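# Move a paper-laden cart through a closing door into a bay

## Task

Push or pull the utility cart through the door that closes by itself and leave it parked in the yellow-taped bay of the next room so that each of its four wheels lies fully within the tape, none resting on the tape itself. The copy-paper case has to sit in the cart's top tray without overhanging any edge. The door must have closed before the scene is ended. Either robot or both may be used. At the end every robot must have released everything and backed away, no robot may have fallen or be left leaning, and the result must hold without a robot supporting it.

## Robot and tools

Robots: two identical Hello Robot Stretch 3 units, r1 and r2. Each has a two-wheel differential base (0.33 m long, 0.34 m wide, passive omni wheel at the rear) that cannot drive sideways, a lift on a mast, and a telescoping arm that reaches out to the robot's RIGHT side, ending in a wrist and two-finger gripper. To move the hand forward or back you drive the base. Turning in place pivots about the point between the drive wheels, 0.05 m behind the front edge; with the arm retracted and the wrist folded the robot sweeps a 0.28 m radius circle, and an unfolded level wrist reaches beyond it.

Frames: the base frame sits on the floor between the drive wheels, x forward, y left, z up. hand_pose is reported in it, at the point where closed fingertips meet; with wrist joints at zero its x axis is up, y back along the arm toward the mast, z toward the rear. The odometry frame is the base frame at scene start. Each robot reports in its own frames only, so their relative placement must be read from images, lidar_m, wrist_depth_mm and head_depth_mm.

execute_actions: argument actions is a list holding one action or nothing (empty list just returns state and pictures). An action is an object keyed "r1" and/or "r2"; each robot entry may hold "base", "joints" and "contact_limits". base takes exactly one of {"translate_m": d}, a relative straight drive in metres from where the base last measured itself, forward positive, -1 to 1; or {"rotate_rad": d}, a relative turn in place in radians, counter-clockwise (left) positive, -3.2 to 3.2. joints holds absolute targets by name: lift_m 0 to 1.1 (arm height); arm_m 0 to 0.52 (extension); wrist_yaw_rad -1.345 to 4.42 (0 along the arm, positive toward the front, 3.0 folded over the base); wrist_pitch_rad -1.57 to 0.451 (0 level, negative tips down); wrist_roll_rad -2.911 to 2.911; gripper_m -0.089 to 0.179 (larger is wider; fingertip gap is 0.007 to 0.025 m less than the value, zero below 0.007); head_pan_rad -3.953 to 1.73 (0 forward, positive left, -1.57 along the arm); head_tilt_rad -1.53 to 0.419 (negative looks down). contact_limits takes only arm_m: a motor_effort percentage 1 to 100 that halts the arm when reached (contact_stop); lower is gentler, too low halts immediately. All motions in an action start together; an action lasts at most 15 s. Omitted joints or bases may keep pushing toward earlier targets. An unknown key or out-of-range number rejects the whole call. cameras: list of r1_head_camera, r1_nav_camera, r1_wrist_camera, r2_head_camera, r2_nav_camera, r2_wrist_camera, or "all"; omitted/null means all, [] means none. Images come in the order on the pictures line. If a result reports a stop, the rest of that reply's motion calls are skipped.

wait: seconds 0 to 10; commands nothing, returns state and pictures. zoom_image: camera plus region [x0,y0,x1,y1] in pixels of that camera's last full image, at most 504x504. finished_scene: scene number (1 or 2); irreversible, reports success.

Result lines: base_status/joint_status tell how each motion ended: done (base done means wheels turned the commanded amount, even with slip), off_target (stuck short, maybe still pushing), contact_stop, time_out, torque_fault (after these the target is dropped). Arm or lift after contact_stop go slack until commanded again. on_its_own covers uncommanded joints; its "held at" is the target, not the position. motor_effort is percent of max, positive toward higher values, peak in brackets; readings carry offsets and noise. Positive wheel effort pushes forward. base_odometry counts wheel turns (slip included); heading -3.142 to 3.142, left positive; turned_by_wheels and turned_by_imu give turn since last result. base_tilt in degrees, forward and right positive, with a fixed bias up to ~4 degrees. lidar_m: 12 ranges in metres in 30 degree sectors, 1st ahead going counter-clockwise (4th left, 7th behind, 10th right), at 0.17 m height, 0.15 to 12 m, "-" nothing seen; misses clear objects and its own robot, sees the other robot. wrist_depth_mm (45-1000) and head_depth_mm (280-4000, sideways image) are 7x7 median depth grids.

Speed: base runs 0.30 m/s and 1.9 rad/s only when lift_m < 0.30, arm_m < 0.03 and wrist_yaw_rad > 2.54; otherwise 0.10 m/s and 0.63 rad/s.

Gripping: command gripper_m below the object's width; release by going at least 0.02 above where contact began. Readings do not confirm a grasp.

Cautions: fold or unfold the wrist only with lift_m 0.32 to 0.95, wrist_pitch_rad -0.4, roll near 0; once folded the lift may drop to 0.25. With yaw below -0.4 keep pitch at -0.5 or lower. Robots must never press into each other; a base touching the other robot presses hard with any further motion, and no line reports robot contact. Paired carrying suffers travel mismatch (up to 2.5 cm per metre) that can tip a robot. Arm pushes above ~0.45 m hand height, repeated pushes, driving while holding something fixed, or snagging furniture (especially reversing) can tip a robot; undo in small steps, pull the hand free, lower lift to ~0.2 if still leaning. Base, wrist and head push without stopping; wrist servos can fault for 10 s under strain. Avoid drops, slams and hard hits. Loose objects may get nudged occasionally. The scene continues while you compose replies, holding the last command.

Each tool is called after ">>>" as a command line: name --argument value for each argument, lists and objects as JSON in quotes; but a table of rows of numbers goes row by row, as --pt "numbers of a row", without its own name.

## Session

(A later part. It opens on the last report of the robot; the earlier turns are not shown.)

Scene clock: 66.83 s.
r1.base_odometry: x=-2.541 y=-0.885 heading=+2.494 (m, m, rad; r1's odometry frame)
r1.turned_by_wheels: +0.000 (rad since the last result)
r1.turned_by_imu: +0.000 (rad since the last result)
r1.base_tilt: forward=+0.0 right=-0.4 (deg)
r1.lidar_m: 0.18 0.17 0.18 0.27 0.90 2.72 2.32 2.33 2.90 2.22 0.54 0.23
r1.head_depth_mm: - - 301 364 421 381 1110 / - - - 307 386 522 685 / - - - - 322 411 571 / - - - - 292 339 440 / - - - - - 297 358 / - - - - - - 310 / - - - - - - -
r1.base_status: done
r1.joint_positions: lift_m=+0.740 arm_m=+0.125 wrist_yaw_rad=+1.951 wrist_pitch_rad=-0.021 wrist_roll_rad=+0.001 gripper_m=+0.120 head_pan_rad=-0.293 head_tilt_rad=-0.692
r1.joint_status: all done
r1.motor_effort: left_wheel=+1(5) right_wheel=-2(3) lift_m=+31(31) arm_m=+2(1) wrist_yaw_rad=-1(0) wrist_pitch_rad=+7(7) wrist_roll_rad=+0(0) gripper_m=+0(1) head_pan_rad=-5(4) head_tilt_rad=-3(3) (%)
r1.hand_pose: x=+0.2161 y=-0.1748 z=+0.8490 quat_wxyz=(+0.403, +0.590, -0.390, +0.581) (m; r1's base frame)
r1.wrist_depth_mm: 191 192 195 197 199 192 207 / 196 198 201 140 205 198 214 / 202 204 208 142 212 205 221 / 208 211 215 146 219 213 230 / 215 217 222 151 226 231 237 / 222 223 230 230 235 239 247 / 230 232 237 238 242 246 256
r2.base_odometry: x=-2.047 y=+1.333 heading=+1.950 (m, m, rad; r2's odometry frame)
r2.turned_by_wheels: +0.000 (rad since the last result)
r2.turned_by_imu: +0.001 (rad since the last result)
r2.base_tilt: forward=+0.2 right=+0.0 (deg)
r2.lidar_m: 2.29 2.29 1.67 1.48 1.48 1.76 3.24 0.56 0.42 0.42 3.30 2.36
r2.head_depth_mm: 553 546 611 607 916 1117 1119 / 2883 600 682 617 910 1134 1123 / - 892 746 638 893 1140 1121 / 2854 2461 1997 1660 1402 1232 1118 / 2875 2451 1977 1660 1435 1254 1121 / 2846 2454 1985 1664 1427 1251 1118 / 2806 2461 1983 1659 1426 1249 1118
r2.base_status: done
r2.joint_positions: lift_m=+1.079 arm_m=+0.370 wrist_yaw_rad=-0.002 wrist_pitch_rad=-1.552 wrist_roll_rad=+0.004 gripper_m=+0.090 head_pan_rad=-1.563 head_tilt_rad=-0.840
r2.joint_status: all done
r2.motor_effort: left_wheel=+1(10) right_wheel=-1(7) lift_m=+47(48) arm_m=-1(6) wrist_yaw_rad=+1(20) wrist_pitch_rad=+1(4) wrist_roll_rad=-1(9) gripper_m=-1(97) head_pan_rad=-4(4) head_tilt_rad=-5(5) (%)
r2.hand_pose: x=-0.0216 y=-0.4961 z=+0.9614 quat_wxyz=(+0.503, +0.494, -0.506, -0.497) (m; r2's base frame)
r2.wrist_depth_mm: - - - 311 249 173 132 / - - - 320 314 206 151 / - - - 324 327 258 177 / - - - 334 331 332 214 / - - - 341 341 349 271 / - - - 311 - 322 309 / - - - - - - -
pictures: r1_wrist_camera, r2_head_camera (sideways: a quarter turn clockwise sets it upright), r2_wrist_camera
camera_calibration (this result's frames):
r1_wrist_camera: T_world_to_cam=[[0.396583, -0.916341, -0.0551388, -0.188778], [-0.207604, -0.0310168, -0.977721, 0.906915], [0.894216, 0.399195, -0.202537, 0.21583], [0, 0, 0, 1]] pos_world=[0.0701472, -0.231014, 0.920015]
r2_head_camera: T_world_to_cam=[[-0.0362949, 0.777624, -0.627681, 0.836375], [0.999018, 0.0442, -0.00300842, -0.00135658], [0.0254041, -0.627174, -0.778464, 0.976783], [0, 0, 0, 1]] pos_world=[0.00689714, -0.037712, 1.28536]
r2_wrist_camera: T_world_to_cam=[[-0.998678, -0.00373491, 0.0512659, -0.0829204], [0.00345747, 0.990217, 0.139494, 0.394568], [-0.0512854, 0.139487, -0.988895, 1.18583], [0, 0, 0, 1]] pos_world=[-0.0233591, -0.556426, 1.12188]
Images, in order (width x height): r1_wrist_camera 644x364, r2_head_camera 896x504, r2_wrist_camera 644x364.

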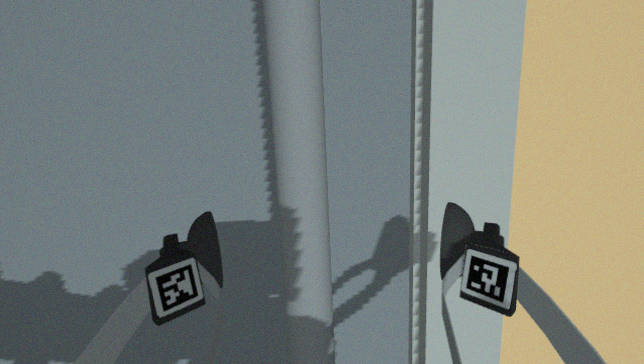

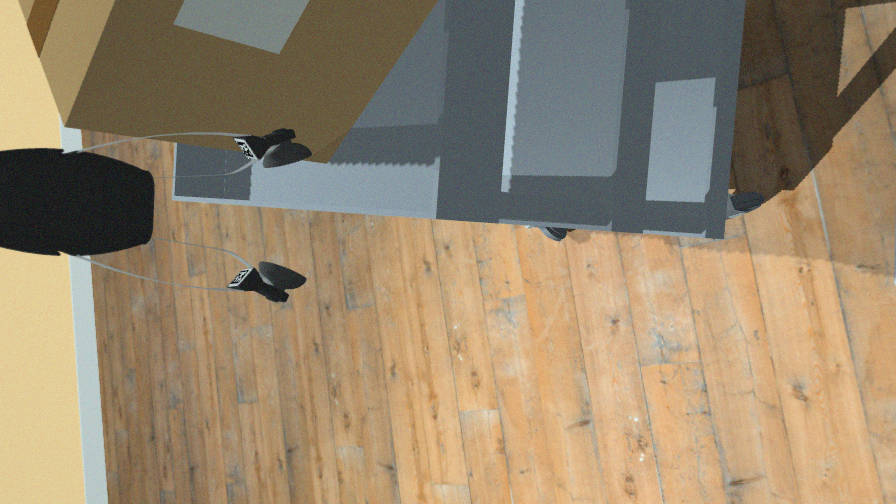

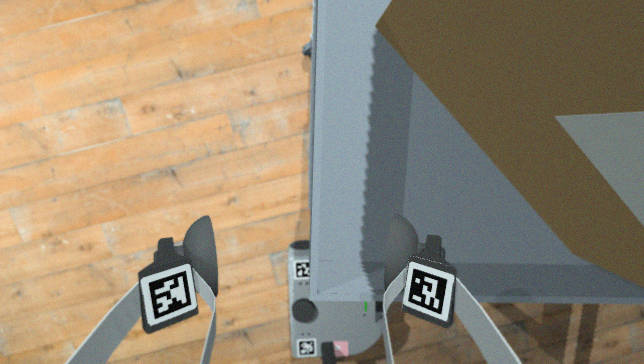

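>>> execute_actions --actions '[{"r1":{"joints":{"arm_m":0.115,"gripper_m":-0.025}},"r2":{"joints":{"arm_m":0.42,"gripper_m":0.075}}}]' --cameras '["r2_wrist_camera"]'

>>> execute_actions --actions '[{"r2":{"joints":{"lift_m":0.99}},"r1":{"joints":{"head_pan_rad":0.9,"head_tilt_rad":-1.0}}}]' --cameras '["r2_wrist_camera","r1_wrist_camera","r1_head_camera"]'

Scene clock: 69.23 s.
r1.base_odometry: x=-2.541 y=-0.885 heading=+2.494 (m, m, rad; r1's odometry frame)
r1.turned_by_wheels: +0.000 (rad since the last result)
r1.turned_by_imu: +0.001 (rad since the last result)
r1.base_tilt: forward=+0.0 right=-0.4 (deg)
r1.lidar_m: 0.18 0.17 0.18 0.26 0.90 2.71 2.32 2.33 2.90 2.22 0.54 0.23
r1.head_depth_mm: - - 297 359 418 372 1122 / - - - 310 381 513 714 / - - - - 318 406 566 / - - - - 289 335 436 / - - - - - 298 355 / - - - - - - 307 / - - - - - - -
r1.base_status: not commanded
r1.joint_positions: lift_m=+0.740 arm_m=+0.115 wrist_yaw_rad=+1.958 wrist_pitch_rad=-0.021 wrist_roll_rad=+0.001 gripper_m=-0.024 head_pan_rad=-0.293 head_tilt_rad=-0.692
r1.joint_status: all done
r1.motor_effort: left_wheel=+3(4) right_wheel=-10(10) lift_m=+31(31) arm_m=-2(3) wrist_yaw_rad=-7(8) wrist_pitch_rad=+7(7) wrist_roll_rad=+0(0) gripper_m=-23(100) head_pan_rad=-5(5) head_tilt_rad=-3(3) (%)
r1.hand_pose: x=+0.2154 y=-0.1636 z=+0.8490 quat_wxyz=(+0.401, +0.591, -0.388, +0.582) (m; r1's base frame)
r1.wrist_depth_mm: 186 188 190 126 195 186 201 / 192 194 196 131 201 191 207 / 197 199 201 137 207 198 214 / 203 206 209 141 214 205 222 / 210 213 215 141 220 212 228 / 217 220 222 147 227 220 238 / 225 227 232 159 237 229 246
r2.base_odometry: x=-2.047 y=+1.333 heading=+1.950 (m, m, rad; r2's odometry frame)
r2.turned_by_wheels: +0.000 (rad since the last result)
r2.turned_by_imu: +0.001 (rad since the last result)
r2.base_tilt: forward=+0.2 right=-0.1 (deg)
r2.lidar_m: 2.28 2.28 1.67 1.48 1.48 1.76 3.22 0.56 0.43 0.42 3.32 2.36
r2.head_depth_mm: 552 545 612 607 912 1119 1122 / 2902 602 685 617 913 1136 1125 / - 2271 743 641 891 1142 1124 / 2896 2556 1975 1660 1402 1233 1123 / 2880 2468 1981 1663 1434 1252 1114 / 2822 2445 1983 1649 1434 1256 1118 / 2816 2435 1975 1651 1423 1255 1115
r2.base_status: not commanded
r2.joint_positions: lift_m=+1.079 arm_m=+0.420 wrist_yaw_rad=-0.002 wrist_pitch_rad=-1.551 wrist_roll_rad=+0.004 gripper_m=+0.075 head_pan_rad=-1.563 head_tilt_rad=-0.840
r2.joint_status: all done
r2.motor_effort: left_wheel=+2(1) right_wheel=-1(1) lift_m=+47(48) arm_m=+4(3) wrist_yaw_rad=+2(2) wrist_pitch_rad=+1(1) wrist_roll_rad=-1(1) gripper_m=+0(69) head_pan_rad=-4(3) head_tilt_rad=-4(5) (%)
r2.hand_pose: x=-0.0216 y=-0.5455 z=+0.9614 quat_wxyz=(+0.503, +0.494, -0.506, -0.497) (m; r2's base frame)
r2.wrist_depth_mm: - - - 310 309 120 92 / - - - 317 236 144 105 / - - - 327 321 182 124 / - - - 333 334 242 149 / - - - 341 341 340 187 / - - - 348 - 357 256 / - - - 313 318 322 313
pictures: r2_wrist_camera
camera_calibration (this result's frames):
r2_wrist_camera: T_world_to_cam=[[-0.998678, -0.00372281, 0.0512674, -0.0830996], [0.00345708, 0.990251, 0.139251, 0.443724], [-0.051286, 0.139244, -0.988929, 1.19262], [0, 0, 0, 1]] pos_world=[-0.0233591, -0.605772, 1.12189]
Images, in order (width x height): r2_wrist_camera 644x364.

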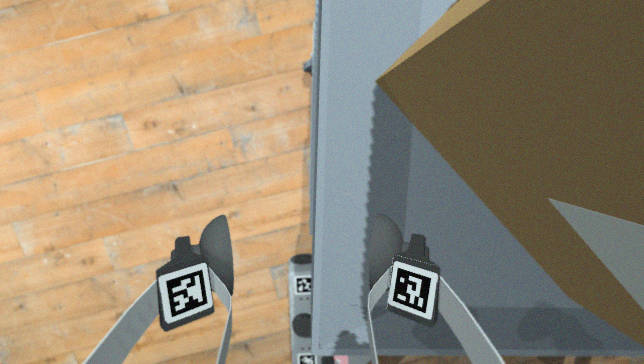

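Scene clock: 70.90 s.
r1.base_odometry: x=-2.541 y=-0.885 heading=+2.494 (m, m, rad; r1's odometry frame)
r1.turned_by_wheels: +0.000 (rad since the last result)
r1.turned_by_imu: +0.000 (rad since the last result)
r1.base_tilt: forward=+0.1 right=-0.4 (deg)
r1.lidar_m: 0.18 0.17 0.18 0.26 0.90 2.72 2.32 2.33 2.90 2.23 0.54 0.23
r1.head_depth_mm: - - - - 310 429 833 / - - - - 327 506 1058 / - - - 289 364 618 1095 / - - - 306 419 793 1130 / - - - 325 493 1112 1134 / - - - 358 600 1181 1141 / - - 304 410 764 1233 -
r1.base_status: not commanded
r1.joint_positions: lift_m=+0.740 arm_m=+0.115 wrist_yaw_rad=+1.958 wrist_pitch_rad=-0.021 wrist_roll_rad=+0.001 gripper_m=-0.024 head_pan_rad=+0.893 head_tilt_rad=-0.987
r1.joint_status: all done
r1.motor_effort: left_wheel=+3(3) right_wheel=-10(9) lift_m=+31(31) arm_m=-2(2) wrist_yaw_rad=-7(7) wrist_pitch_rad=+7(7) wrist_roll_rad=+1(1) gripper_m=-22(23) head_pan_rad=+5(60) head_tilt_rad=-6(23) (%)
r1.hand_pose: x=+0.2154 y=-0.1636 z=+0.8490 quat_wxyz=(+0.401, +0.591, -0.388, +0.582) (m; r1's base frame)
r1.wrist_depth_mm: 186 189 190 126 194 185 202 / 192 194 195 131 201 192 207 / 197 199 203 138 207 199 214 / 204 206 208 141 215 205 222 / 210 213 214 141 220 212 229 / 217 220 222 147 226 219 237 / 225 228 231 159 237 228 247
r2.base_odometry: x=-2.047 y=+1.333 heading=+1.950 (m, m, rad; r2's odometry frame)
r2.turned_by_wheels: +0.000 (rad since the last result)
r2.turned_by_imu: +0.000 (rad since the last result)
r2.base_tilt: forward=+0.1 right=-0.1 (deg)
r2.lidar_m: 2.29 2.29 1.68 1.48 1.48 1.76 3.21 0.56 0.42 0.41 3.32 2.36
r2.head_depth_mm: 531 545 612 607 914 1114 1123 / 555 601 685 616 910 1132 1123 / - 887 727 638 894 1137 1118 / 2894 2389 1988 1665 1407 1234 1117 / 2856 2449 1983 1656 1423 1257 1119 / 2867 2455 1984 1657 1423 1259 1124 / 2828 2432 1976 1655 1432 1256 1118
r2.base_status: not commanded
r2.joint_positions: lift_m=+0.991 arm_m=+0.420 wrist_yaw_rad=-0.002 wrist_pitch_rad=-1.551 wrist_roll_rad=+0.004 gripper_m=+0.075 head_pan_rad=-1.563 head_tilt_rad=-0.840
r2.joint_status: all done
r2.motor_effort: left_wheel=+2(2) right_wheel=-1(1) lift_m=+15(40) arm_m=+3(4) wrist_yaw_rad=+2(2) wrist_pitch_rad=+1(1) wrist_roll_rad=-1(1) gripper_m=+0(0) head_pan_rad=-4(4) head_tilt_rad=-5(4) (%)
r2.hand_pose: x=-0.0216 y=-0.5455 z=+0.8727 quat_wxyz=(+0.503, +0.494, -0.506, -0.497) (m; r2's base frame)
r2.wrist_depth_mm: 932 951 974 233 225 120 92 / 969 979 974 231 227 144 106 / 981 - - 237 237 182 124 / - - - 243 243 241 149 / - - - 249 248 253 189 / - - - 253 - 259 258 / - - - 261 263 264 270
pictures: r1_head_camera (sideways: a quarter turn clockwise sets it upright), r1_wrist_camera, r2_wrist_camera
camera_calibration (this result's frames):
r1_head_camera: T_world_to_cam=[[-0.539699, -0.662433, -0.519526, 0.701322], [-0.786021, 0.617511, 0.0291709, -0.0304237], [0.301489, 0.424102, -0.853957, 1.06195], [0, 0, 0, 1]] pos_world=[0.034422, 0.0329901, 1.2721]
r1_wrist_camera: T_world_to_cam=[[0.402879, -0.913591, -0.0551399, -0.179226], [-0.207386, -0.0324435, -0.977721, 0.906843], [0.891448, 0.405338, -0.202537, 0.213578], [0, 0, 0, 1]] pos_world=[0.0698796, -0.22089, 0.920015]
r2_wrist_camera: T_world_to_cam=[[-0.998678, -0.00372238, 0.0512674, -0.0785531], [0.00345741, 0.990251, 0.139249, 0.456075], [-0.0512859, 0.139242, -0.988929, 1.10492], [0, 0, 0, 1]] pos_world=[-0.0233591, -0.605773, 1.03321]
Images, in order (width x height): r1_head_camera 896x504, r1_wrist_camera 644x364, r2_wrist_camera 644x364.

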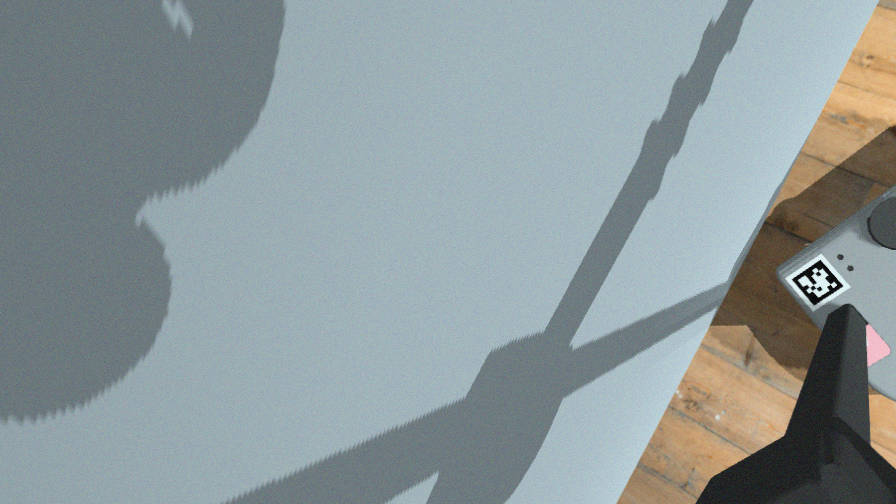

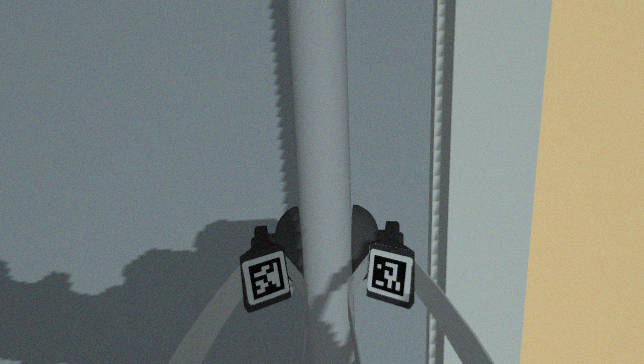

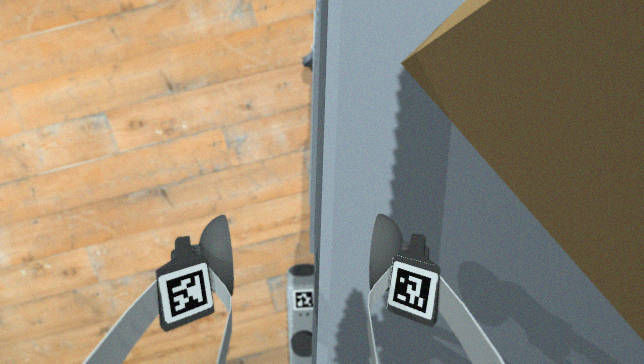

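>>> execute_actions --actions '[{"r2":{"joints":{"lift_m":0.94}},"r1":{"base":{"translate_m":-0.108},"joints":{"arm_m":0.157,"wrist_yaw_rad":1.85}}}]' --cameras '[]'

>>> execute_actions --actions '[{"r2":{"joints":{"gripper_m":-0.02}},"r1":{"base":{"rotate_rad":-0.1},"joints":{"head_pan_rad":0.6,"head_tilt_rad":-0.8}}}]' --cameras '["r2_wrist_camera","r1_wrist_camera","r1_nav_camera"]'

Scene clock: 75.00 s.
r1.base_odometry: x=-2.455 y=-0.950 heading=+2.494 (m, m, rad; r1's odometry frame)
r1.turned_by_wheels: +0.000 (rad since the last result)
r1.turned_by_imu: +0.001 (rad since the last result)
r1.base_tilt: forward=+0.1 right=-0.4 (deg)
r1.lidar_m: 0.28 0.27 0.29 0.41 1.42 2.67 2.21 2.22 2.97 2.27 0.83 0.36
r1.head_depth_mm: - - 308 384 507 754 1082 / - 289 328 416 568 890 1093 / - 296 353 456 641 1092 1101 / - 306 380 501 738 1173 1129 / 287 326 411 559 866 1204 1135 / 296 349 449 629 1054 1210 1134 / 304 375 494 723 1279 1231 -
r1.base_status: done
r1.joint_positions: lift_m=+0.740 arm_m=+0.157 wrist_yaw_rad=+1.851 wrist_pitch_rad=-0.020 wrist_roll_rad=+0.001 gripper_m=-0.024 head_pan_rad=+0.894 head_tilt_rad=-0.989
r1.joint_status: all done
r1.motor_effort: left_wheel=+0(8) right_wheel=-1(18) lift_m=+31(31) arm_m=+2(10) wrist_yaw_rad=-1(81) wrist_pitch_rad=+7(7) wrist_roll_rad=+1(1) gripper_m=-13(29) head_pan_rad=+4(5) head_tilt_rad=-4(4) (%)
r1.hand_pose: x=+0.2244 y=-0.2311 z=+0.8493 quat_wxyz=(+0.431, +0.569, -0.420, +0.560) (m; r1's base frame)
r1.wrist_depth_mm: 274 283 293 307 311 336 355 / 283 291 303 315 320 347 364 / 289 300 310 324 330 359 378 / 298 308 320 335 352 371 390 / 306 318 332 - 366 386 408 / 315 325 338 - 383 402 427 / 325 337 358 374 374 413 441
r2.base_odometry: x=-2.047 y=+1.333 heading=+1.950 (m, m, rad; r2's odometry frame)
r2.turned_by_wheels: +0.000 (rad since the last result)
r2.turned_by_imu: +0.001 (rad since the last result)
r2.base_tilt: forward=+0.2 right=-0.1 (deg)
r2.lidar_m: 2.19 2.29 1.68 1.48 1.48 1.76 3.21 0.56 0.43 0.41 3.31 2.24
r2.head_depth_mm: - - 625 603 915 1116 1126 / - 606 684 618 915 1139 1119 / - 883 736 638 893 1139 1121 / 2916 2506 2004 1666 1405 1232 1124 / 2867 2458 1986 1659 1433 1252 1119 / 2837 2449 1976 1667 1428 1256 1114 / 2828 2462 1978 1665 1425 1255 1115
r2.base_status: not commanded
r2.joint_positions: lift_m=+0.941 arm_m=+0.420 wrist_yaw_rad=-0.002 wrist_pitch_rad=-1.551 wrist_roll_rad=+0.004 gripper_m=+0.075 head_pan_rad=-1.563 head_tilt_rad=-0.840
r2.joint_status: all done
r2.motor_effort: left_wheel=+1(1) right_wheel=-1(1) lift_m=+15(18) arm_m=+4(3) wrist_yaw_rad=+2(2) wrist_pitch_rad=+1(1) wrist_roll_rad=-1(1) gripper_m=-1(0) head_pan_rad=-4(4) head_tilt_rad=-5(5) (%)
r2.hand_pose: x=-0.0216 y=-0.5455 z=+0.8227 quat_wxyz=(+0.503, +0.494, -0.506, -0.497) (m; r2's base frame)
r2.wrist_depth_mm: 897 919 912 480 177 120 92 / 911 923 941 489 183 145 106 / 934 953 978 192 187 181 124 / 969 989 980 192 192 194 150 / 965 - - 196 196 199 190 / - - - 200 - 204 206 / - - - 204 208 209 212
pictures: none
No camera images: the call's "cameras" was empty. Leave "cameras" out to get every camera's image.

Scene clock: 76.43 s.
r1.base_odometry: x=-2.455 y=-0.950 heading=+2.394 (m, m, rad; r1's odometry frame)
r1.turned_by_wheels: -0.100 (rad since the last result)
r1.turned_by_imu: -0.101 (rad since the last result)
r1.base_tilt: forward=+0.1 right=-0.4 (deg)
r1.lidar_m: 0.28 0.27 0.28 0.37 0.93 2.60 2.21 2.21 3.26 2.33 1.18 0.40
r1.head_depth_mm: - - - 319 400 537 818 / - - 285 323 406 548 842 / - - 289 327 413 559 870 / - - 288 331 418 571 895 / - - 291 335 425 582 926 / - - 293 339 432 595 962 / - - 293 343 439 608 1001
r1.base_status: done
r1.joint_positions: lift_m=+0.740 arm_m=+0.157 wrist_yaw_rad=+1.851 wrist_pitch_rad=-0.020 wrist_roll_rad=+0.001 gripper_m=-0.024 head_pan_rad=+0.607 head_tilt_rad=-0.804
r1.joint_status: all done
r1.motor_effort: left_wheel=+1(4) right_wheel=-2(4) lift_m=+31(31) arm_m=+2(1) wrist_yaw_rad=-1(0) wrist_pitch_rad=+7(7) wrist_roll_rad=+1(0) gripper_m=-13(13) head_pan_rad=-5(36) head_tilt_rad=+1(17) (%)
r1.hand_pose: x=+0.2244 y=-0.2311 z=+0.8493 quat_wxyz=(+0.431, +0.569, -0.420, +0.560) (m; r1's base frame)
r1.wrist_depth_mm: 283 298 312 333 368 399 434 / 290 306 322 345 380 412 454 / 296 315 330 356 393 426 467 / 304 324 339 366 406 442 492 / 313 331 351 - 420 457 507 / 321 341 364 - 444 476 536 / 327 351 385 409 444 499 549
r2.base_odometry: x=-2.047 y=+1.333 heading=+1.949 (m, m, rad; r2's odometry frame)
r2.turned_by_wheels: -0.001 (rad since the last result)
r2.turned_by_imu: -0.005 (rad since the last result)
r2.base_tilt: forward=+0.1 right=-0.1 (deg)
r2.lidar_m: 2.20 2.28 1.68 1.48 1.48 1.75 3.18 0.56 0.42 0.41 3.30 2.26
r2.head_depth_mm: - - 620 604 912 1114 1121 / - 598 680 617 912 1132 1122 / - 873 746 640 893 1142 1121 / 2919 2487 1984 1635 1412 1214 1119 / 2835 2471 1983 1655 1429 1257 1122 / 2827 2438 1983 1661 1429 1259 1120 / 2832 2442 1970 1659 1428 1252 1118
r2.base_status: not commanded
r2.joint_positions: lift_m=+0.941 arm_m=+0.420 wrist_yaw_rad=+0.001 wrist_pitch_rad=-1.552 wrist_roll_rad=+0.004 gripper_m=-0.019 head_pan_rad=-1.563 head_tilt_rad=-0.840
r2.joint_status: all done
r2.on_its_own: right_wheel is at rest, and its effort (+25) is outside its rest range (-18 to +18)
r2.motor_effort: left_wheel=-12(12) right_wheel=+25(25) lift_m=+17(18) arm_m=+4(3) wrist_yaw_rad=-3(2) wrist_pitch_rad=+1(2) wrist_roll_rad=-1(1) gripper_m=-23(99) head_pan_rad=-4(2) head_tilt_rad=-5(5) (%)
r2.hand_pose: x=-0.0217 y=-0.5452 z=+0.8226 quat_wxyz=(+0.504, +0.495, -0.505, -0.496) (m; r2's base frame)
r2.wrist_depth_mm: 895 908 934 177 176 111 85 / 912 926 912 181 182 134 98 / 933 943 955 184 186 168 115 / 959 963 980 190 191 193 139 / 992 - - 121 197 199 176 / - - - - 201 204 206 / - - - 205 207 211 214
pictures: r1_nav_camera (sideways: a quarter turn counterclockwise sets it upright), r1_wrist_camera, r2_wrist_camera
camera_calibration (this result's frames):
r1_nav_camera: T_world_to_cam=[[0.543217, 0.433082, 0.719275, -0.900728], [0.594332, -0.803461, 0.0349146, 0.00927678], [0.59303, 0.408522, -0.693848, 0.860221], [0, 0, 0, 1]] pos_world=[-0.02636, 0.0461233, 1.24441]
r1_wrist_camera: T_world_to_cam=[[0.302896, -0.951429, -0.0551066, -0.230762], [-0.208613, -0.0097712, -0.977949, 0.912524], [0.929911, 0.307713, -0.20144, 0.200832], [0, 0, 0, 1]] pos_world=[0.0735056, -0.272436, 0.920142]
r2_wrist_camera: T_world_to_cam=[[-0.998658, -0.00731469, 0.0512624, -0.0780077], [-0.0000613802, 0.990139, 0.140088, 0.462007], [-0.0517816, 0.139897, -0.988811, 1.05562], [0, 0, 0, 1]] pos_world=[-0.023213, -0.6057, 0.983087]
Images, in order (width x height): r1_nav_camera 672x504, r1_wrist_camera 644x364, r2_wrist_camera 644x364.

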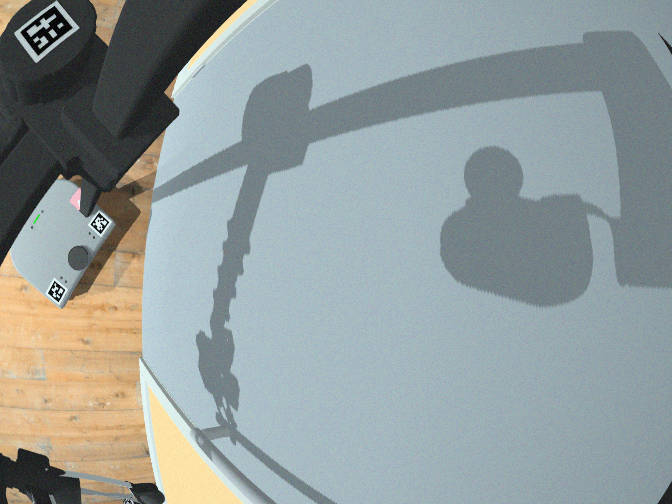

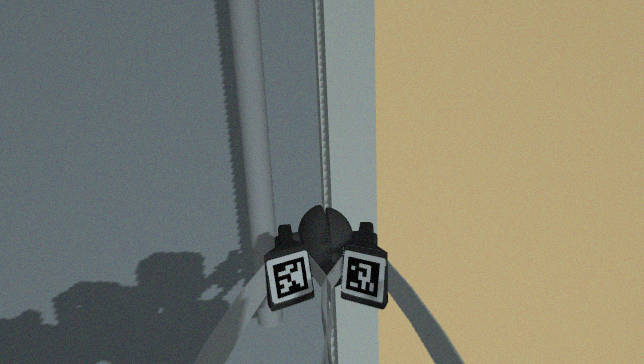

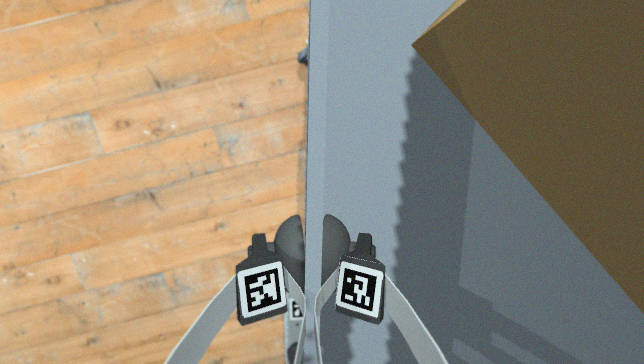

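>>> execute_actions --actions '[{"r1":{"base":{"rotate_rad":0.1},"joints":{"gripper_m":0.12,"wrist_yaw_rad":1.95,"arm_m":0.12}},"r2":{"base":{"translate_m":0.5},"joints":{"arm_m":0.42,"head_pan_rad":-0.6,"head_tilt_rad":-0.6},"contact_limits":{"arm_m":35}}}]' --cameras '["r1_wrist_camera","r2_nav_camera"]'

Scene clock: 82.80 s.
r1.base_odometry: x=-2.455 y=-0.950 heading=+2.494 (m, m, rad; r1's odometry frame)
r1.turned_by_wheels: +0.100 (rad since the last result)
r1.turned_by_imu: +0.102 (rad since the last result)
r1.base_tilt: forward=+0.1 right=-0.4 (deg)
r1.lidar_m: 0.28 0.27 0.29 0.41 1.41 2.67 1.82 2.16 2.97 2.27 0.83 0.36
r1.head_depth_mm: - - - 310 386 509 751 / - - - 319 398 531 798 / - - 288 327 412 556 857 / - - 291 336 426 584 924 / - - 295 346 442 611 1003 / - - 298 356 460 647 1090 / - - 302 368 479 683 1092
r1.base_status: done
r1.joint_positions: lift_m=+0.740 arm_m=+0.120 wrist_yaw_rad=+1.949 wrist_pitch_rad=-0.020 wrist_roll_rad=+0.001 gripper_m=+0.120 head_pan_rad=+0.607 head_tilt_rad=-0.804
r1.joint_status: all done
r1.motor_effort: left_wheel=-2(4) right_wheel=+1(4) lift_m=+31(31) arm_m=-3(4) wrist_yaw_rad=+0(2) wrist_pitch_rad=+7(7) wrist_roll_rad=+0(1) gripper_m=+0(89) head_pan_rad=-4(4) head_tilt_rad=+1(3) (%)
r1.hand_pose: x=+0.2163 y=-0.1710 z=+0.8493 quat_wxyz=(+0.403, +0.589, -0.391, +0.581) (m; r1's base frame)
r1.wrist_depth_mm: 276 279 284 286 291 284 302 / 283 288 292 295 301 304 312 / 294 298 300 304 307 312 322 / 301 303 311 314 317 326 334 / 310 316 322 325 331 339 345 / 320 323 334 337 341 348 357 / 332 340 346 348 354 363 373
r2.base_odometry: x=-2.231 y=+1.798 heading=+1.949 (m, m, rad; r2's odometry frame)
r2.turned_by_wheels: +0.000 (rad since the last result)
r2.turned_by_imu: -0.612 (rad since the last result)
r2.base_tilt: forward=+0.2 right=+0.0 (deg)
r2.lidar_m: 2.35 1.79 1.94 2.05 1.71 1.71 1.91 3.10 0.48 0.45 3.08 3.08
r2.head_depth_mm: 2492 2781 2961 2170 1719 1428 1222 / 2526 2787 2930 2165 1714 1429 1222 / 2567 2792 2930 2159 1710 1419 1211 / 2602 2861 2923 2156 1710 1421 1214 / 2613 2896 2909 2151 1705 1412 1210 / 2656 2967 2901 2153 1707 1415 1213 / 2707 3020 2873 2125 1701 1411 1205
r2.base_status: done
r2.joint_positions: lift_m=+0.941 arm_m=+0.420 wrist_yaw_rad=+0.058 wrist_pitch_rad=-1.490 wrist_roll_rad=-0.040 gripper_m=-0.019 head_pan_rad=-0.607 head_tilt_rad=-0.606
r2.joint_status: all done
r2.on_its_own: wrist_yaw_rad is held at +0.042, not at your +0.000, by its stall guard, which is not easing now; wrist_yaw_rad is at rest, and its effort (-20) is outside its rest range (-12 to +12); wrist_pitch_rad is at rest, and its effort (-23) is outside its rest range (-20 to +32)
r2.motor_effort: left_wheel=-3(15) right_wheel=+8(32) lift_m=+18(18) arm_m=+0(2) wrist_yaw_rad=-20(30) wrist_pitch_rad=-23(26) wrist_roll_rad=+14(16) gripper_m=-25(32) head_pan_rad=+3(42) head_tilt_rad=+2(18) (%)
r2.contact_limits: arm_m 35 (drawing in: default 14, maximum 24; extending or still: default 22, maximum 35)
r2.hand_pose: x=-0.0218 y=-0.5617 z=+0.8219 quat_wxyz=(+0.544, +0.504, -0.494, -0.454) (m; r2's base frame)
r2.wrist_depth_mm: 911 935 180 181 140 113 95 / 924 948 183 185 186 150 119 / 937 953 965 188 189 192 162 / 952 967 962 190 192 195 198 / 977 988 1000 177 195 198 201 / 993 - 986 126 199 201 204 / 998 - - 169 202 205 206
pictures: r1_wrist_camera, r2_nav_camera (sideways: a quarter turn counterclockwise sets it upright)
camera_calibration (this result's frames):
r1_wrist_camera: T_world_to_cam=[[0.394606, -0.917196, -0.0551068, -0.185144], [-0.206654, -0.030152, -0.977949, 0.907514], [0.89531, 0.397293, -0.20144, 0.212676], [0, 0, 0, 1]] pos_world=[0.0701894, -0.226945, 0.920142]
r2_nav_camera: T_world_to_cam=[[0.466667, -0.325516, 0.822351, -1.02619], [-0.578921, -0.815363, 0.00577523, 0.0474042], [0.668635, -0.478771, -0.568951, 0.686903], [0, 0, 0, 1]] pos_world=[0.0470469, 0.0334782, 1.23443]
Images, in order (width x height): r1_wrist_camera 644x364, r2_nav_camera 672x504.

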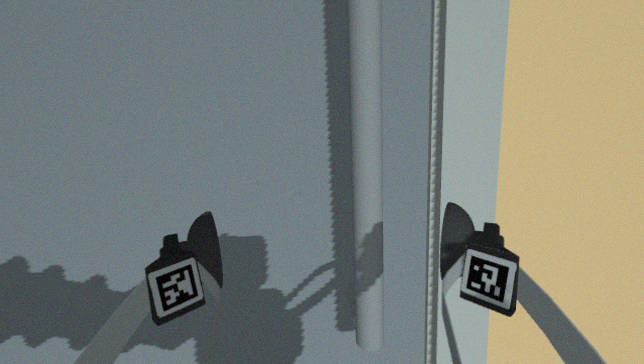

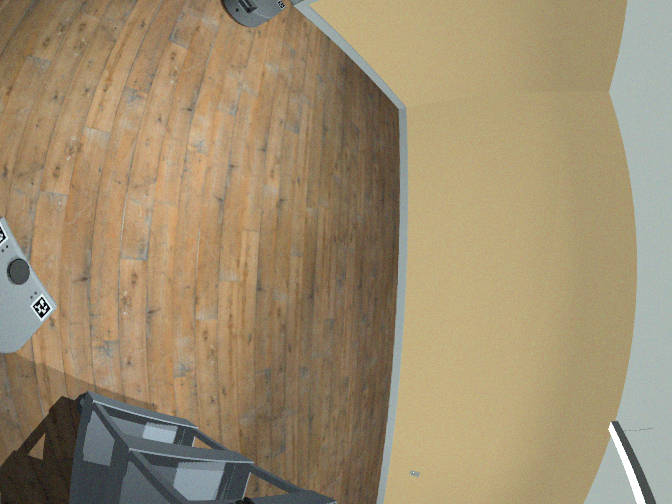

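>>> execute_actions --actions '[{"r2":{"joints":{"head_pan_rad":-1.57,"head_tilt_rad":-0.95}},"r1":{"base":{"translate_m":0.13},"joints":{"arm_m":0.135}}}]' --cameras '["r1_wrist_camera","r2_nav_camera","r2_head_camera"]'

Scene clock: 87.17 s.
r1.base_odometry: x=-2.558 y=-0.871 heading=+2.494 (m, m, rad; r1's odometry frame)
r1.turned_by_wheels: +0.000 (rad since the last result)
r1.turned_by_imu: +0.000 (rad since the last result)
r1.base_tilt: forward=+0.0 right=-0.4 (deg)
r1.lidar_m: 0.16 0.15 0.16 0.23 0.74 2.73 1.96 2.31 2.90 2.22 0.48 0.21
r1.head_depth_mm: - - - - - - 354 / - - - - - - 376 / - - - - - 297 404 / - - - - - 305 435 / - - - - - 315 472 / - - - - - 323 516 / - - - - - 333 570
r1.base_status: done
r1.joint_positions: lift_m=+0.740 arm_m=+0.135 wrist_yaw_rad=+1.949 wrist_pitch_rad=-0.020 wrist_roll_rad=+0.001 gripper_m=+0.120 head_pan_rad=+0.607 head_tilt_rad=-0.803
r1.joint_status: all done
r1.motor_effort: left_wheel=-1(3) right_wheel=+1(4) lift_m=+31(31) arm_m=+2(1) wrist_yaw_rad=+1(1) wrist_pitch_rad=+7(7) wrist_roll_rad=+1(0) gripper_m=+1(0) head_pan_rad=-5(4) head_tilt_rad=+1(2) (%)
r1.hand_pose: x=+0.2163 y=-0.1853 z=+0.8493 quat_wxyz=(+0.403, +0.589, -0.391, +0.581) (m; r1's base frame)
r1.wrist_depth_mm: 176 178 115 184 176 178 193 / 181 183 119 190 182 184 199 / 187 189 123 195 187 200 205 / 192 194 127 203 194 206 213 / 199 202 130 209 208 216 219 / 205 206 134 216 209 222 228 / 212 216 216 223 217 230 236
r2.base_odometry: x=-2.231 y=+1.798 heading=+1.949 (m, m, rad; r2's odometry frame)
r2.turned_by_wheels: +0.000 (rad since the last result)
r2.turned_by_imu: +0.001 (rad since the last result)
r2.base_tilt: forward=+0.1 right=+0.0 (deg)
r2.lidar_m: 2.35 1.92 1.94 2.05 1.71 1.71 1.91 3.09 0.48 0.45 3.09 3.08
r2.head_depth_mm: - 651 697 995 1298 1224 1105 / 590 668 682 976 1242 1218 1129 / - 716 651 897 1184 1217 1141 / 2575 768 1101 1278 1312 1219 1138 / 2553 1949 1739 1509 1362 1212 1101 / 2525 2096 1768 1536 1358 1217 1104 / 2544 2085 1777 1534 1352 1218 1100
r2.base_status: not commanded
r2.joint_positions: lift_m=+0.941 arm_m=+0.420 wrist_yaw_rad=+0.058 wrist_pitch_rad=-1.490 wrist_roll_rad=-0.040 gripper_m=-0.019 head_pan_rad=-1.563 head_tilt_rad=-0.938
r2.joint_status: all done
r2.on_its_own: wrist_yaw_rad is held at +0.042, not at your +0.000, by its stall guard, which is not easing now; wrist_yaw_rad is at rest, and its effort (-20) is outside its rest range (-12 to +12); wrist_pitch_rad is at rest, and its effort (-23) is outside its rest range (-20 to +32)
r2.motor_effort: left_wheel=-3(3) right_wheel=+8(8) lift_m=+18(18) arm_m=+0(1) wrist_yaw_rad=-20(20) wrist_pitch_rad=-23(23) wrist_roll_rad=+14(14) gripper_m=-25(24) head_pan_rad=-4(42) head_tilt_rad=-6(27) (%)
r2.hand_pose: x=-0.0218 y=-0.5617 z=+0.8219 quat_wxyz=(+0.544, +0.504, -0.494, -0.454) (m; r2's base frame)
r2.wrist_depth_mm: 905 940 180 181 140 114 96 / 922 935 183 185 186 150 120 / 915 961 949 187 190 191 162 / 964 959 992 190 193 195 198 / 980 987 982 176 196 198 200 / 987 993 - 126 198 202 204 / 986 - - 170 202 205 206
pictures: r1_wrist_camera, r2_head_camera (sideways: a quarter turn clockwise sets it upright), r2_nav_camera (sideways: a quarter turn counterclockwise sets it upright)
camera_calibration (this result's frames):
r1_wrist_camera: T_world_to_cam=[[0.394665, -0.917171, -0.0551069, -0.198243], [-0.206652, -0.0301651, -0.977949, 0.90708], [0.895285, 0.39735, -0.20144, 0.218369], [0, 0, 0, 1]] pos_world=[0.070187, -0.24123, 0.920142]
r2_head_camera: T_world_to_cam=[[-0.0370938, 0.835402, -0.548386, 0.733071], [0.998998, 0.0447484, 0.000594899, -0.00604773], [0.0250364, -0.547814, -0.836225, 1.05188], [0, 0, 0, 1]] pos_world=[0.00689883, -0.0359034, 1.28162]
r2_nav_camera: T_world_to_cam=[[0.00538096, -0.80581, 0.59215, -0.723377], [-0.999961, -0.000206867, 0.00880529, 0.046031], [-0.00697289, -0.592175, -0.805779, 0.999049], [0, 0, 0, 1]] pos_world=[0.0568879, 0.00871732, 1.23296]
Images, in order (width x height): r1_wrist_camera 644x364, r2_head_camera 896x504, r2_nav_camera 672x504.

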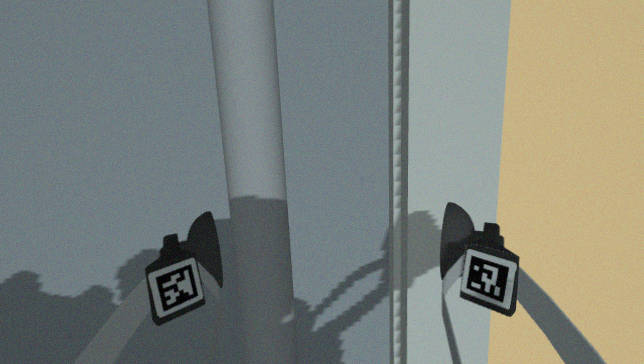

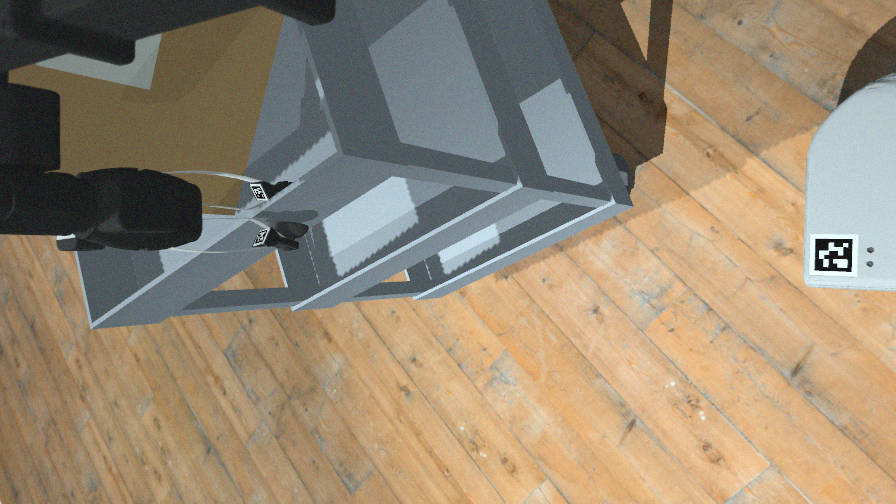

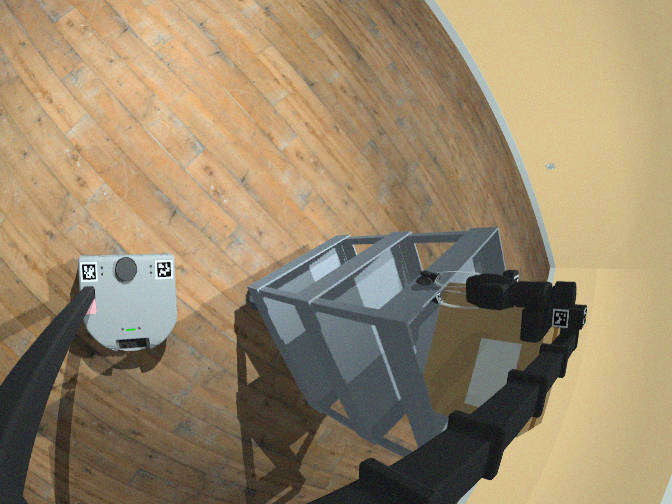

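>>> execute_actions --actions '[{"r2":{"base":{"rotate_rad":0.3}},"r1":{"joints":{"arm_m":0.1}}}]' --cameras '["r2_head_camera"]'

>>> execute_actions --actions '[{"r1":{"joints":{"gripper_m":-0.03}}}]' --cameras '["r1_wrist_camera"]'

Scene clock: 89.27 s.
r1.base_odometry: x=-2.558 y=-0.871 heading=+2.494 (m, m, rad; r1's odometry frame)
r1.turned_by_wheels: +0.000 (rad since the last result)
r1.turned_by_imu: +0.000 (rad since the last result)
r1.base_tilt: forward=+0.0 right=-0.4 (deg)
r1.lidar_m: 0.16 0.15 0.16 0.23 0.74 2.73 1.96 2.24 2.89 2.22 0.48 0.21
r1.head_depth_mm: - - - - - - 354 / - - - - - - 377 / - - - - - 297 404 / - - - - - 305 435 / - - - - - 314 472 / - - - - - 323 516 / - - - - - 332 570
r1.base_status: not commanded
r1.joint_positions: lift_m=+0.740 arm_m=+0.100 wrist_yaw_rad=+1.949 wrist_pitch_rad=-0.020 wrist_roll_rad=+0.001 gripper_m=+0.120 head_pan_rad=+0.607 head_tilt_rad=-0.803
r1.joint_status: all done
r1.motor_effort: left_wheel=-1(1) right_wheel=+1(1) lift_m=+31(31) arm_m=-3(5) wrist_yaw_rad=+0(0) wrist_pitch_rad=+7(7) wrist_roll_rad=+0(1) gripper_m=+0(1) head_pan_rad=-5(5) head_tilt_rad=+2(2) (%)
r1.hand_pose: x=+0.2163 y=-0.1510 z=+0.8493 quat_wxyz=(+0.403, +0.589, -0.391, +0.581) (m; r1's base frame)
r1.wrist_depth_mm: 163 165 168 102 172 162 177 / 168 169 172 105 177 168 183 / 172 175 177 109 184 173 190 / 178 180 184 112 190 179 195 / 183 186 189 117 196 184 202 / 189 191 197 122 203 191 210 / 195 200 203 127 210 199 218
r2.base_odometry: x=-2.231 y=+1.798 heading=+2.249 (m, m, rad; r2's odometry frame)
r2.turned_by_wheels: +0.300 (rad since the last result)
r2.turned_by_imu: +0.138 (rad since the last result)
r2.base_tilt: forward=+0.2 right=-0.1 (deg)
r2.lidar_m: 1.99 1.93 1.97 1.89 1.70 1.71 2.06 0.70 0.46 0.43 3.07 3.09
r2.head_depth_mm: - 607 616 962 1184 1219 1106 / 575 644 681 960 1180 1215 1126 / - 709 665 784 1142 1214 1140 / 2589 1968 1149 1338 1312 1222 1139 / 2534 2091 1771 1537 1358 1214 1098 / 2543 2082 1767 1536 1354 1215 1101 / 2549 2095 1767 1540 1356 1217 1101
r2.base_status: done
r2.joint_positions: lift_m=+0.940 arm_m=+0.420 wrist_yaw_rad=+0.049 wrist_pitch_rad=-1.496 wrist_roll_rad=-0.014 gripper_m=-0.019 head_pan_rad=-1.563 head_tilt_rad=-0.938
r2.joint_status: not commanded
r2.on_its_own: wrist_yaw_rad is held at +0.042, not at your +0.000, by its stall guard, which is not easing now; wrist_pitch_rad is at rest, and its effort (-21) is outside its rest range (-20 to +32)
r2.motor_effort: left_wheel=+5(19) right_wheel=-9(33) lift_m=+18(19) arm_m=+1(0) wrist_yaw_rad=-9(20) wrist_pitch_rad=-21(24) wrist_roll_rad=+5(14) gripper_m=-18(28) head_pan_rad=-4(3) head_tilt_rad=-6(6) (%)
r2.hand_pose: x=-0.0219 y=-0.5601 z=+0.8219 quat_wxyz=(+0.533, +0.497, -0.502, -0.465) (m; r2's base frame)
r2.wrist_depth_mm: 933 904 934 181 145 107 85 / 930 953 945 184 185 132 99 / 957 956 962 187 188 170 120 / 961 964 965 189 192 194 151 / 968 979 983 192 195 198 197 / 998 994 - - 199 201 203 / - - - 199 201 204 207
pictures: r2_head_camera (sideways: a quarter turn clockwise sets it upright)
camera_calibration (this result's frames):
r2_head_camera: T_world_to_cam=[[-0.0369507, 0.83556, -0.548156, 0.73277], [0.999006, 0.0445756, 0.000605011, -0.00606095], [0.0249399, -0.547588, -0.836376, 1.05208], [0, 0, 0, 1]] pos_world=[0.00689259, -0.035898, 1.28161]
Images, in order (width x height): r2_head_camera 896x504.

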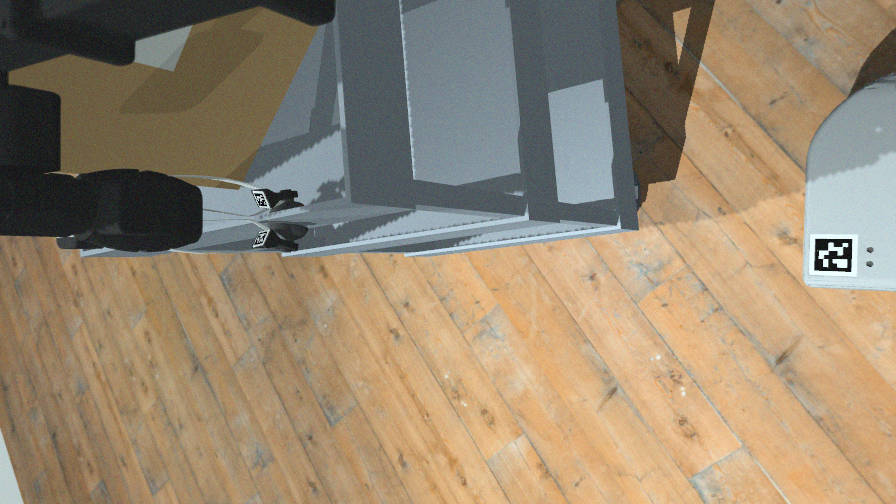

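Scene clock: 91.27 s.
r1.base_odometry: x=-2.558 y=-0.871 heading=+2.494 (m, m, rad; r1's odometry frame)
r1.turned_by_wheels: +0.000 (rad since the last result)
r1.turned_by_imu: +0.000 (rad since the last result)
r1.base_tilt: forward=+0.0 right=-0.4 (deg)
r1.lidar_m: 0.16 0.15 0.16 0.23 0.74 2.73 1.96 2.25 2.89 2.21 0.48 0.21
r1.head_depth_mm: - - - - - - 354 / - - - - - - 377 / - - - - - 297 404 / - - - - - 305 435 / - - - - - 315 473 / - - - - - 323 517 / - - - - - 332 570
r1.base_status: not commanded
r1.joint_positions: lift_m=+0.740 arm_m=+0.100 wrist_yaw_rad=+1.945 wrist_pitch_rad=-0.020 wrist_roll_rad=+0.001 gripper_m=-0.029 head_pan_rad=+0.607 head_tilt_rad=-0.803
r1.joint_status: all done
r1.motor_effort: left_wheel=-1(1) right_wheel=+1(1) lift_m=+31(31) arm_m=-3(3) wrist_yaw_rad=+3(6) wrist_pitch_rad=+7(7) wrist_roll_rad=+1(1) gripper_m=-23(100) head_pan_rad=-5(5) head_tilt_rad=+2(1) (%)
r1.hand_pose: x=+0.2166 y=-0.1518 z=+0.8493 quat_wxyz=(+0.404, +0.589, -0.392, +0.580) (m; r1's base frame)
r1.wrist_depth_mm: 163 164 167 102 173 163 178 / 167 169 172 105 178 168 184 / 172 174 178 109 184 174 190 / 177 180 183 112 189 179 197 / 182 185 189 115 197 185 203 / 188 192 194 119 203 192 211 / 195 198 203 128 211 199 219
r2.base_odometry: x=-2.231 y=+1.798 heading=+2.249 (m, m, rad; r2's odometry frame)
r2.turned_by_wheels: +0.000 (rad since the last result)
r2.turned_by_imu: +0.000 (rad since the last result)
r2.base_tilt: forward=+0.1 right=+0.0 (deg)
r2.lidar_m: 1.98 1.93 1.97 1.89 1.70 1.71 2.07 0.69 0.46 0.43 3.08 3.10
r2.head_depth_mm: - 610 617 957 1184 1218 1100 / 575 645 682 960 1182 1214 1126 / - 708 666 786 1143 1216 1143 / 2599 1967 1146 1337 1312 1209 1138 / 2543 2091 1768 1539 1360 1218 1102 / 2525 2082 1767 1529 1358 1215 1103 / 2536 2080 1774 1535 1352 1214 1099
r2.base_status: not commanded
r2.joint_positions: lift_m=+0.940 arm_m=+0.420 wrist_yaw_rad=+0.049 wrist_pitch_rad=-1.496 wrist_roll_rad=-0.014 gripper_m=-0.019 head_pan_rad=-1.563 head_tilt_rad=-0.938
r2.joint_status: not commanded
r2.on_its_own: wrist_yaw_rad is held at +0.042, not at your +0.000, by its stall guard, which is not easing now; wrist_pitch_rad is at rest, and its effort (-21) is outside its rest range (-20 to +32)
r2.motor_effort: left_wheel=+5(5) right_wheel=-9(9) lift_m=+19(20) arm_m=+0(1) wrist_yaw_rad=-9(8) wrist_pitch_rad=-21(21) wrist_roll_rad=+5(5) gripper_m=-18(18) head_pan_rad=-3(4) head_tilt_rad=-6(5) (%)
r2.hand_pose: x=-0.0219 y=-0.5601 z=+0.8219 quat_wxyz=(+0.533, +0.497, -0.502, -0.465) (m; r2's base frame)
r2.wrist_depth_mm: 906 911 940 180 145 107 85 / 936 941 965 183 184 131 99 / 952 953 975 186 189 170 120 / 969 969 966 190 192 194 151 / 977 968 992 192 195 198 197 / 992 993 - - 198 201 203 / - - - 201 202 204 208
pictures: r1_wrist_camera
camera_calibration (this result's frames):
r1_wrist_camera: T_world_to_cam=[[0.391296, -0.918614, -0.0551054, -0.16722], [-0.206761, -0.0294077, -0.977949, 0.908298], [0.896737, 0.394061, -0.20144, 0.203968], [0, 0, 0, 1]] pos_world=[0.0703271, -0.207275, 0.920142]
Images, in order (width x height): r1_wrist_camera 644x364.

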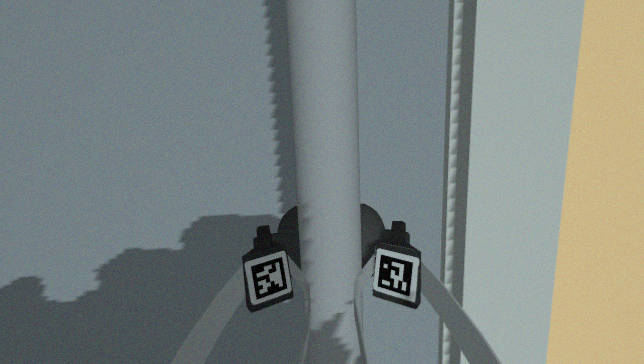

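>>> execute_actions --actions '[{"r1":{"base":{"translate_m":-0.06},"joints":{"arm_m":0.12}},"r2":{"joints":{"gripper_m":0.09}}}]' --cameras '["r1_wrist_camera","r2_wrist_camera"]'

Scene clock: 93.33 s.
r1.base_odometry: x=-2.510 y=-0.908 heading=+2.494 (m, m, rad; r1's odometry frame)
r1.turned_by_wheels: +0.000 (rad since the last result)
r1.turned_by_imu: +0.000 (rad since the last result)
r1.base_tilt: forward=+0.1 right=-0.5 (deg)
r1.lidar_m: 0.17 0.17 0.18 0.28 1.08 2.70 1.90 2.18 2.93 2.24 0.65 0.21
r1.head_depth_mm: - - - - - 295 381 / - - - - - 303 414 / - - - - - 314 453 / - - - - - 323 500 / - - - - - 336 560 / - - - - - 362 637 / - - - - 299 393 737
r1.base_status: done
r1.joint_positions: lift_m=+0.740 arm_m=+0.120 wrist_yaw_rad=+1.934 wrist_pitch_rad=-0.020 wrist_roll_rad=+0.001 gripper_m=-0.026 head_pan_rad=+0.607 head_tilt_rad=-0.803
r1.joint_status: all done
r1.on_its_own: wrist_yaw_rad is at rest, and its effort (+14) is outside its rest range (-12 to +12)
r1.motor_effort: left_wheel=+0(9) right_wheel=-6(23) lift_m=+31(31) arm_m=+0(4) wrist_yaw_rad=+14(15) wrist_pitch_rad=+7(8) wrist_roll_rad=+1(1) gripper_m=-20(24) head_pan_rad=-4(5) head_tilt_rad=+1(2) (%)
r1.hand_pose: x=+0.2176 y=-0.1739 z=+0.8494 quat_wxyz=(+0.407, +0.586, -0.395, +0.578) (m; r1's base frame)
r1.wrist_depth_mm: 174 175 176 109 177 226 242 / 180 180 181 113 183 233 250 / 186 186 186 116 190 250 260 / 191 192 193 120 195 259 267 / 198 199 199 123 202 269 278 / 204 205 205 127 211 278 288 / 212 214 214 137 216 289 298
r2.base_odometry: x=-2.231 y=+1.798 heading=+2.249 (m, m, rad; r2's odometry frame)
r2.turned_by_wheels: +0.000 (rad since the last result)
r2.turned_by_imu: +0.000 (rad since the last result)
r2.base_tilt: forward=+0.2 right=-0.1 (deg)
r2.lidar_m: 1.92 1.88 1.97 1.89 1.70 1.71 2.06 0.69 0.46 0.43 3.07 3.10
r2.head_depth_mm: - 609 618 960 1185 1216 1106 / 575 644 682 960 1185 1221 1124 / - 711 666 786 1138 1223 1145 / 2598 1940 1081 1342 1315 1218 1140 / 2547 2089 1766 1539 1353 1214 1103 / 2542 2085 1760 1538 1357 1216 1104 / 2528 2081 1767 1540 1356 1213 1101
r2.base_status: not commanded
r2.joint_positions: lift_m=+0.940 arm_m=+0.420 wrist_yaw_rad=+0.045 wrist_pitch_rad=-1.542 wrist_roll_rad=-0.004 gripper_m=+0.090 head_pan_rad=-1.563 head_tilt_rad=-0.938
r2.joint_status: all done
r2.on_its_own: wrist_yaw_rad is held at +0.042, not at your +0.000, by its stall guard, which is not easing now
r2.motor_effort: left_wheel=+0(5) right_wheel=+1(9) lift_m=+19(20) arm_m=+1(0) wrist_yaw_rad=-5(8) wrist_pitch_rad=-3(21) wrist_roll_rad=+2(5) gripper_m=+0(95) head_pan_rad=-4(2) head_tilt_rad=-6(6) (%)
r2.hand_pose: x=-0.0224 y=-0.5484 z=+0.8224 quat_wxyz=(+0.519, +0.505, -0.494, -0.480) (m; r2's base frame)
r2.wrist_depth_mm: 907 928 914 177 165 120 94 / 915 930 937 181 183 149 111 / 947 965 965 184 187 187 136 / 955 976 981 188 192 194 175 / 984 998 - 193 195 200 201 / - - - 198 - 204 206 / - - - 203 207 209 210
pictures: r1_wrist_camera, r2_wrist_camera
camera_calibration (this result's frames):
r1_wrist_camera: T_world_to_cam=[[0.381414, -0.922761, -0.0551016, -0.186476], [-0.206921, -0.0271299, -0.977981, 0.908352], [0.900948, 0.384418, -0.201287, 0.209066], [0, 0, 0, 1]] pos_world=[0.0707242, -0.227798, 0.920159]
r2_wrist_camera: T_world_to_cam=[[-0.996971, -0.058246, 0.0515429, -0.106861], [-0.0511426, 0.990224, 0.129773, 0.472508], [-0.0585978, 0.126744, -0.990203, 1.04953], [0, 0, 0, 1]] pos_world=[-0.0208721, -0.607135, 0.983442]
Images, in order (width x height): r1_wrist_camera 644x364, r2_wrist_camera 644x364.

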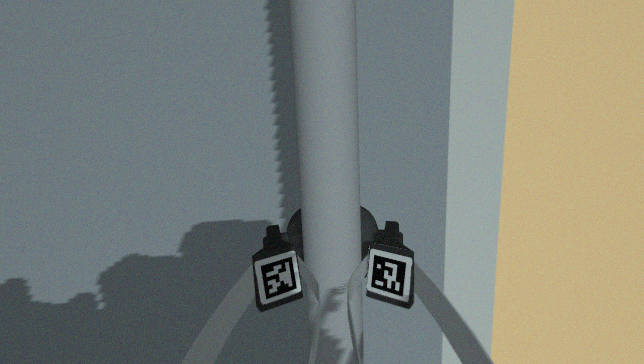

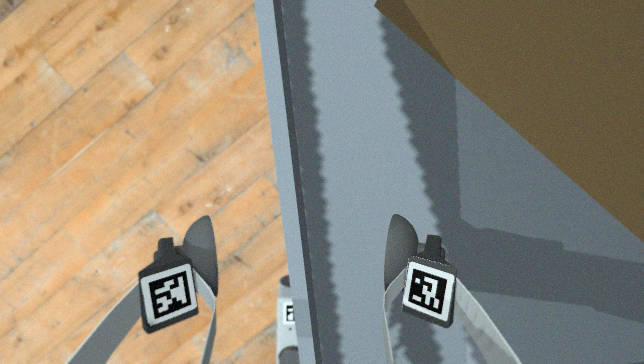

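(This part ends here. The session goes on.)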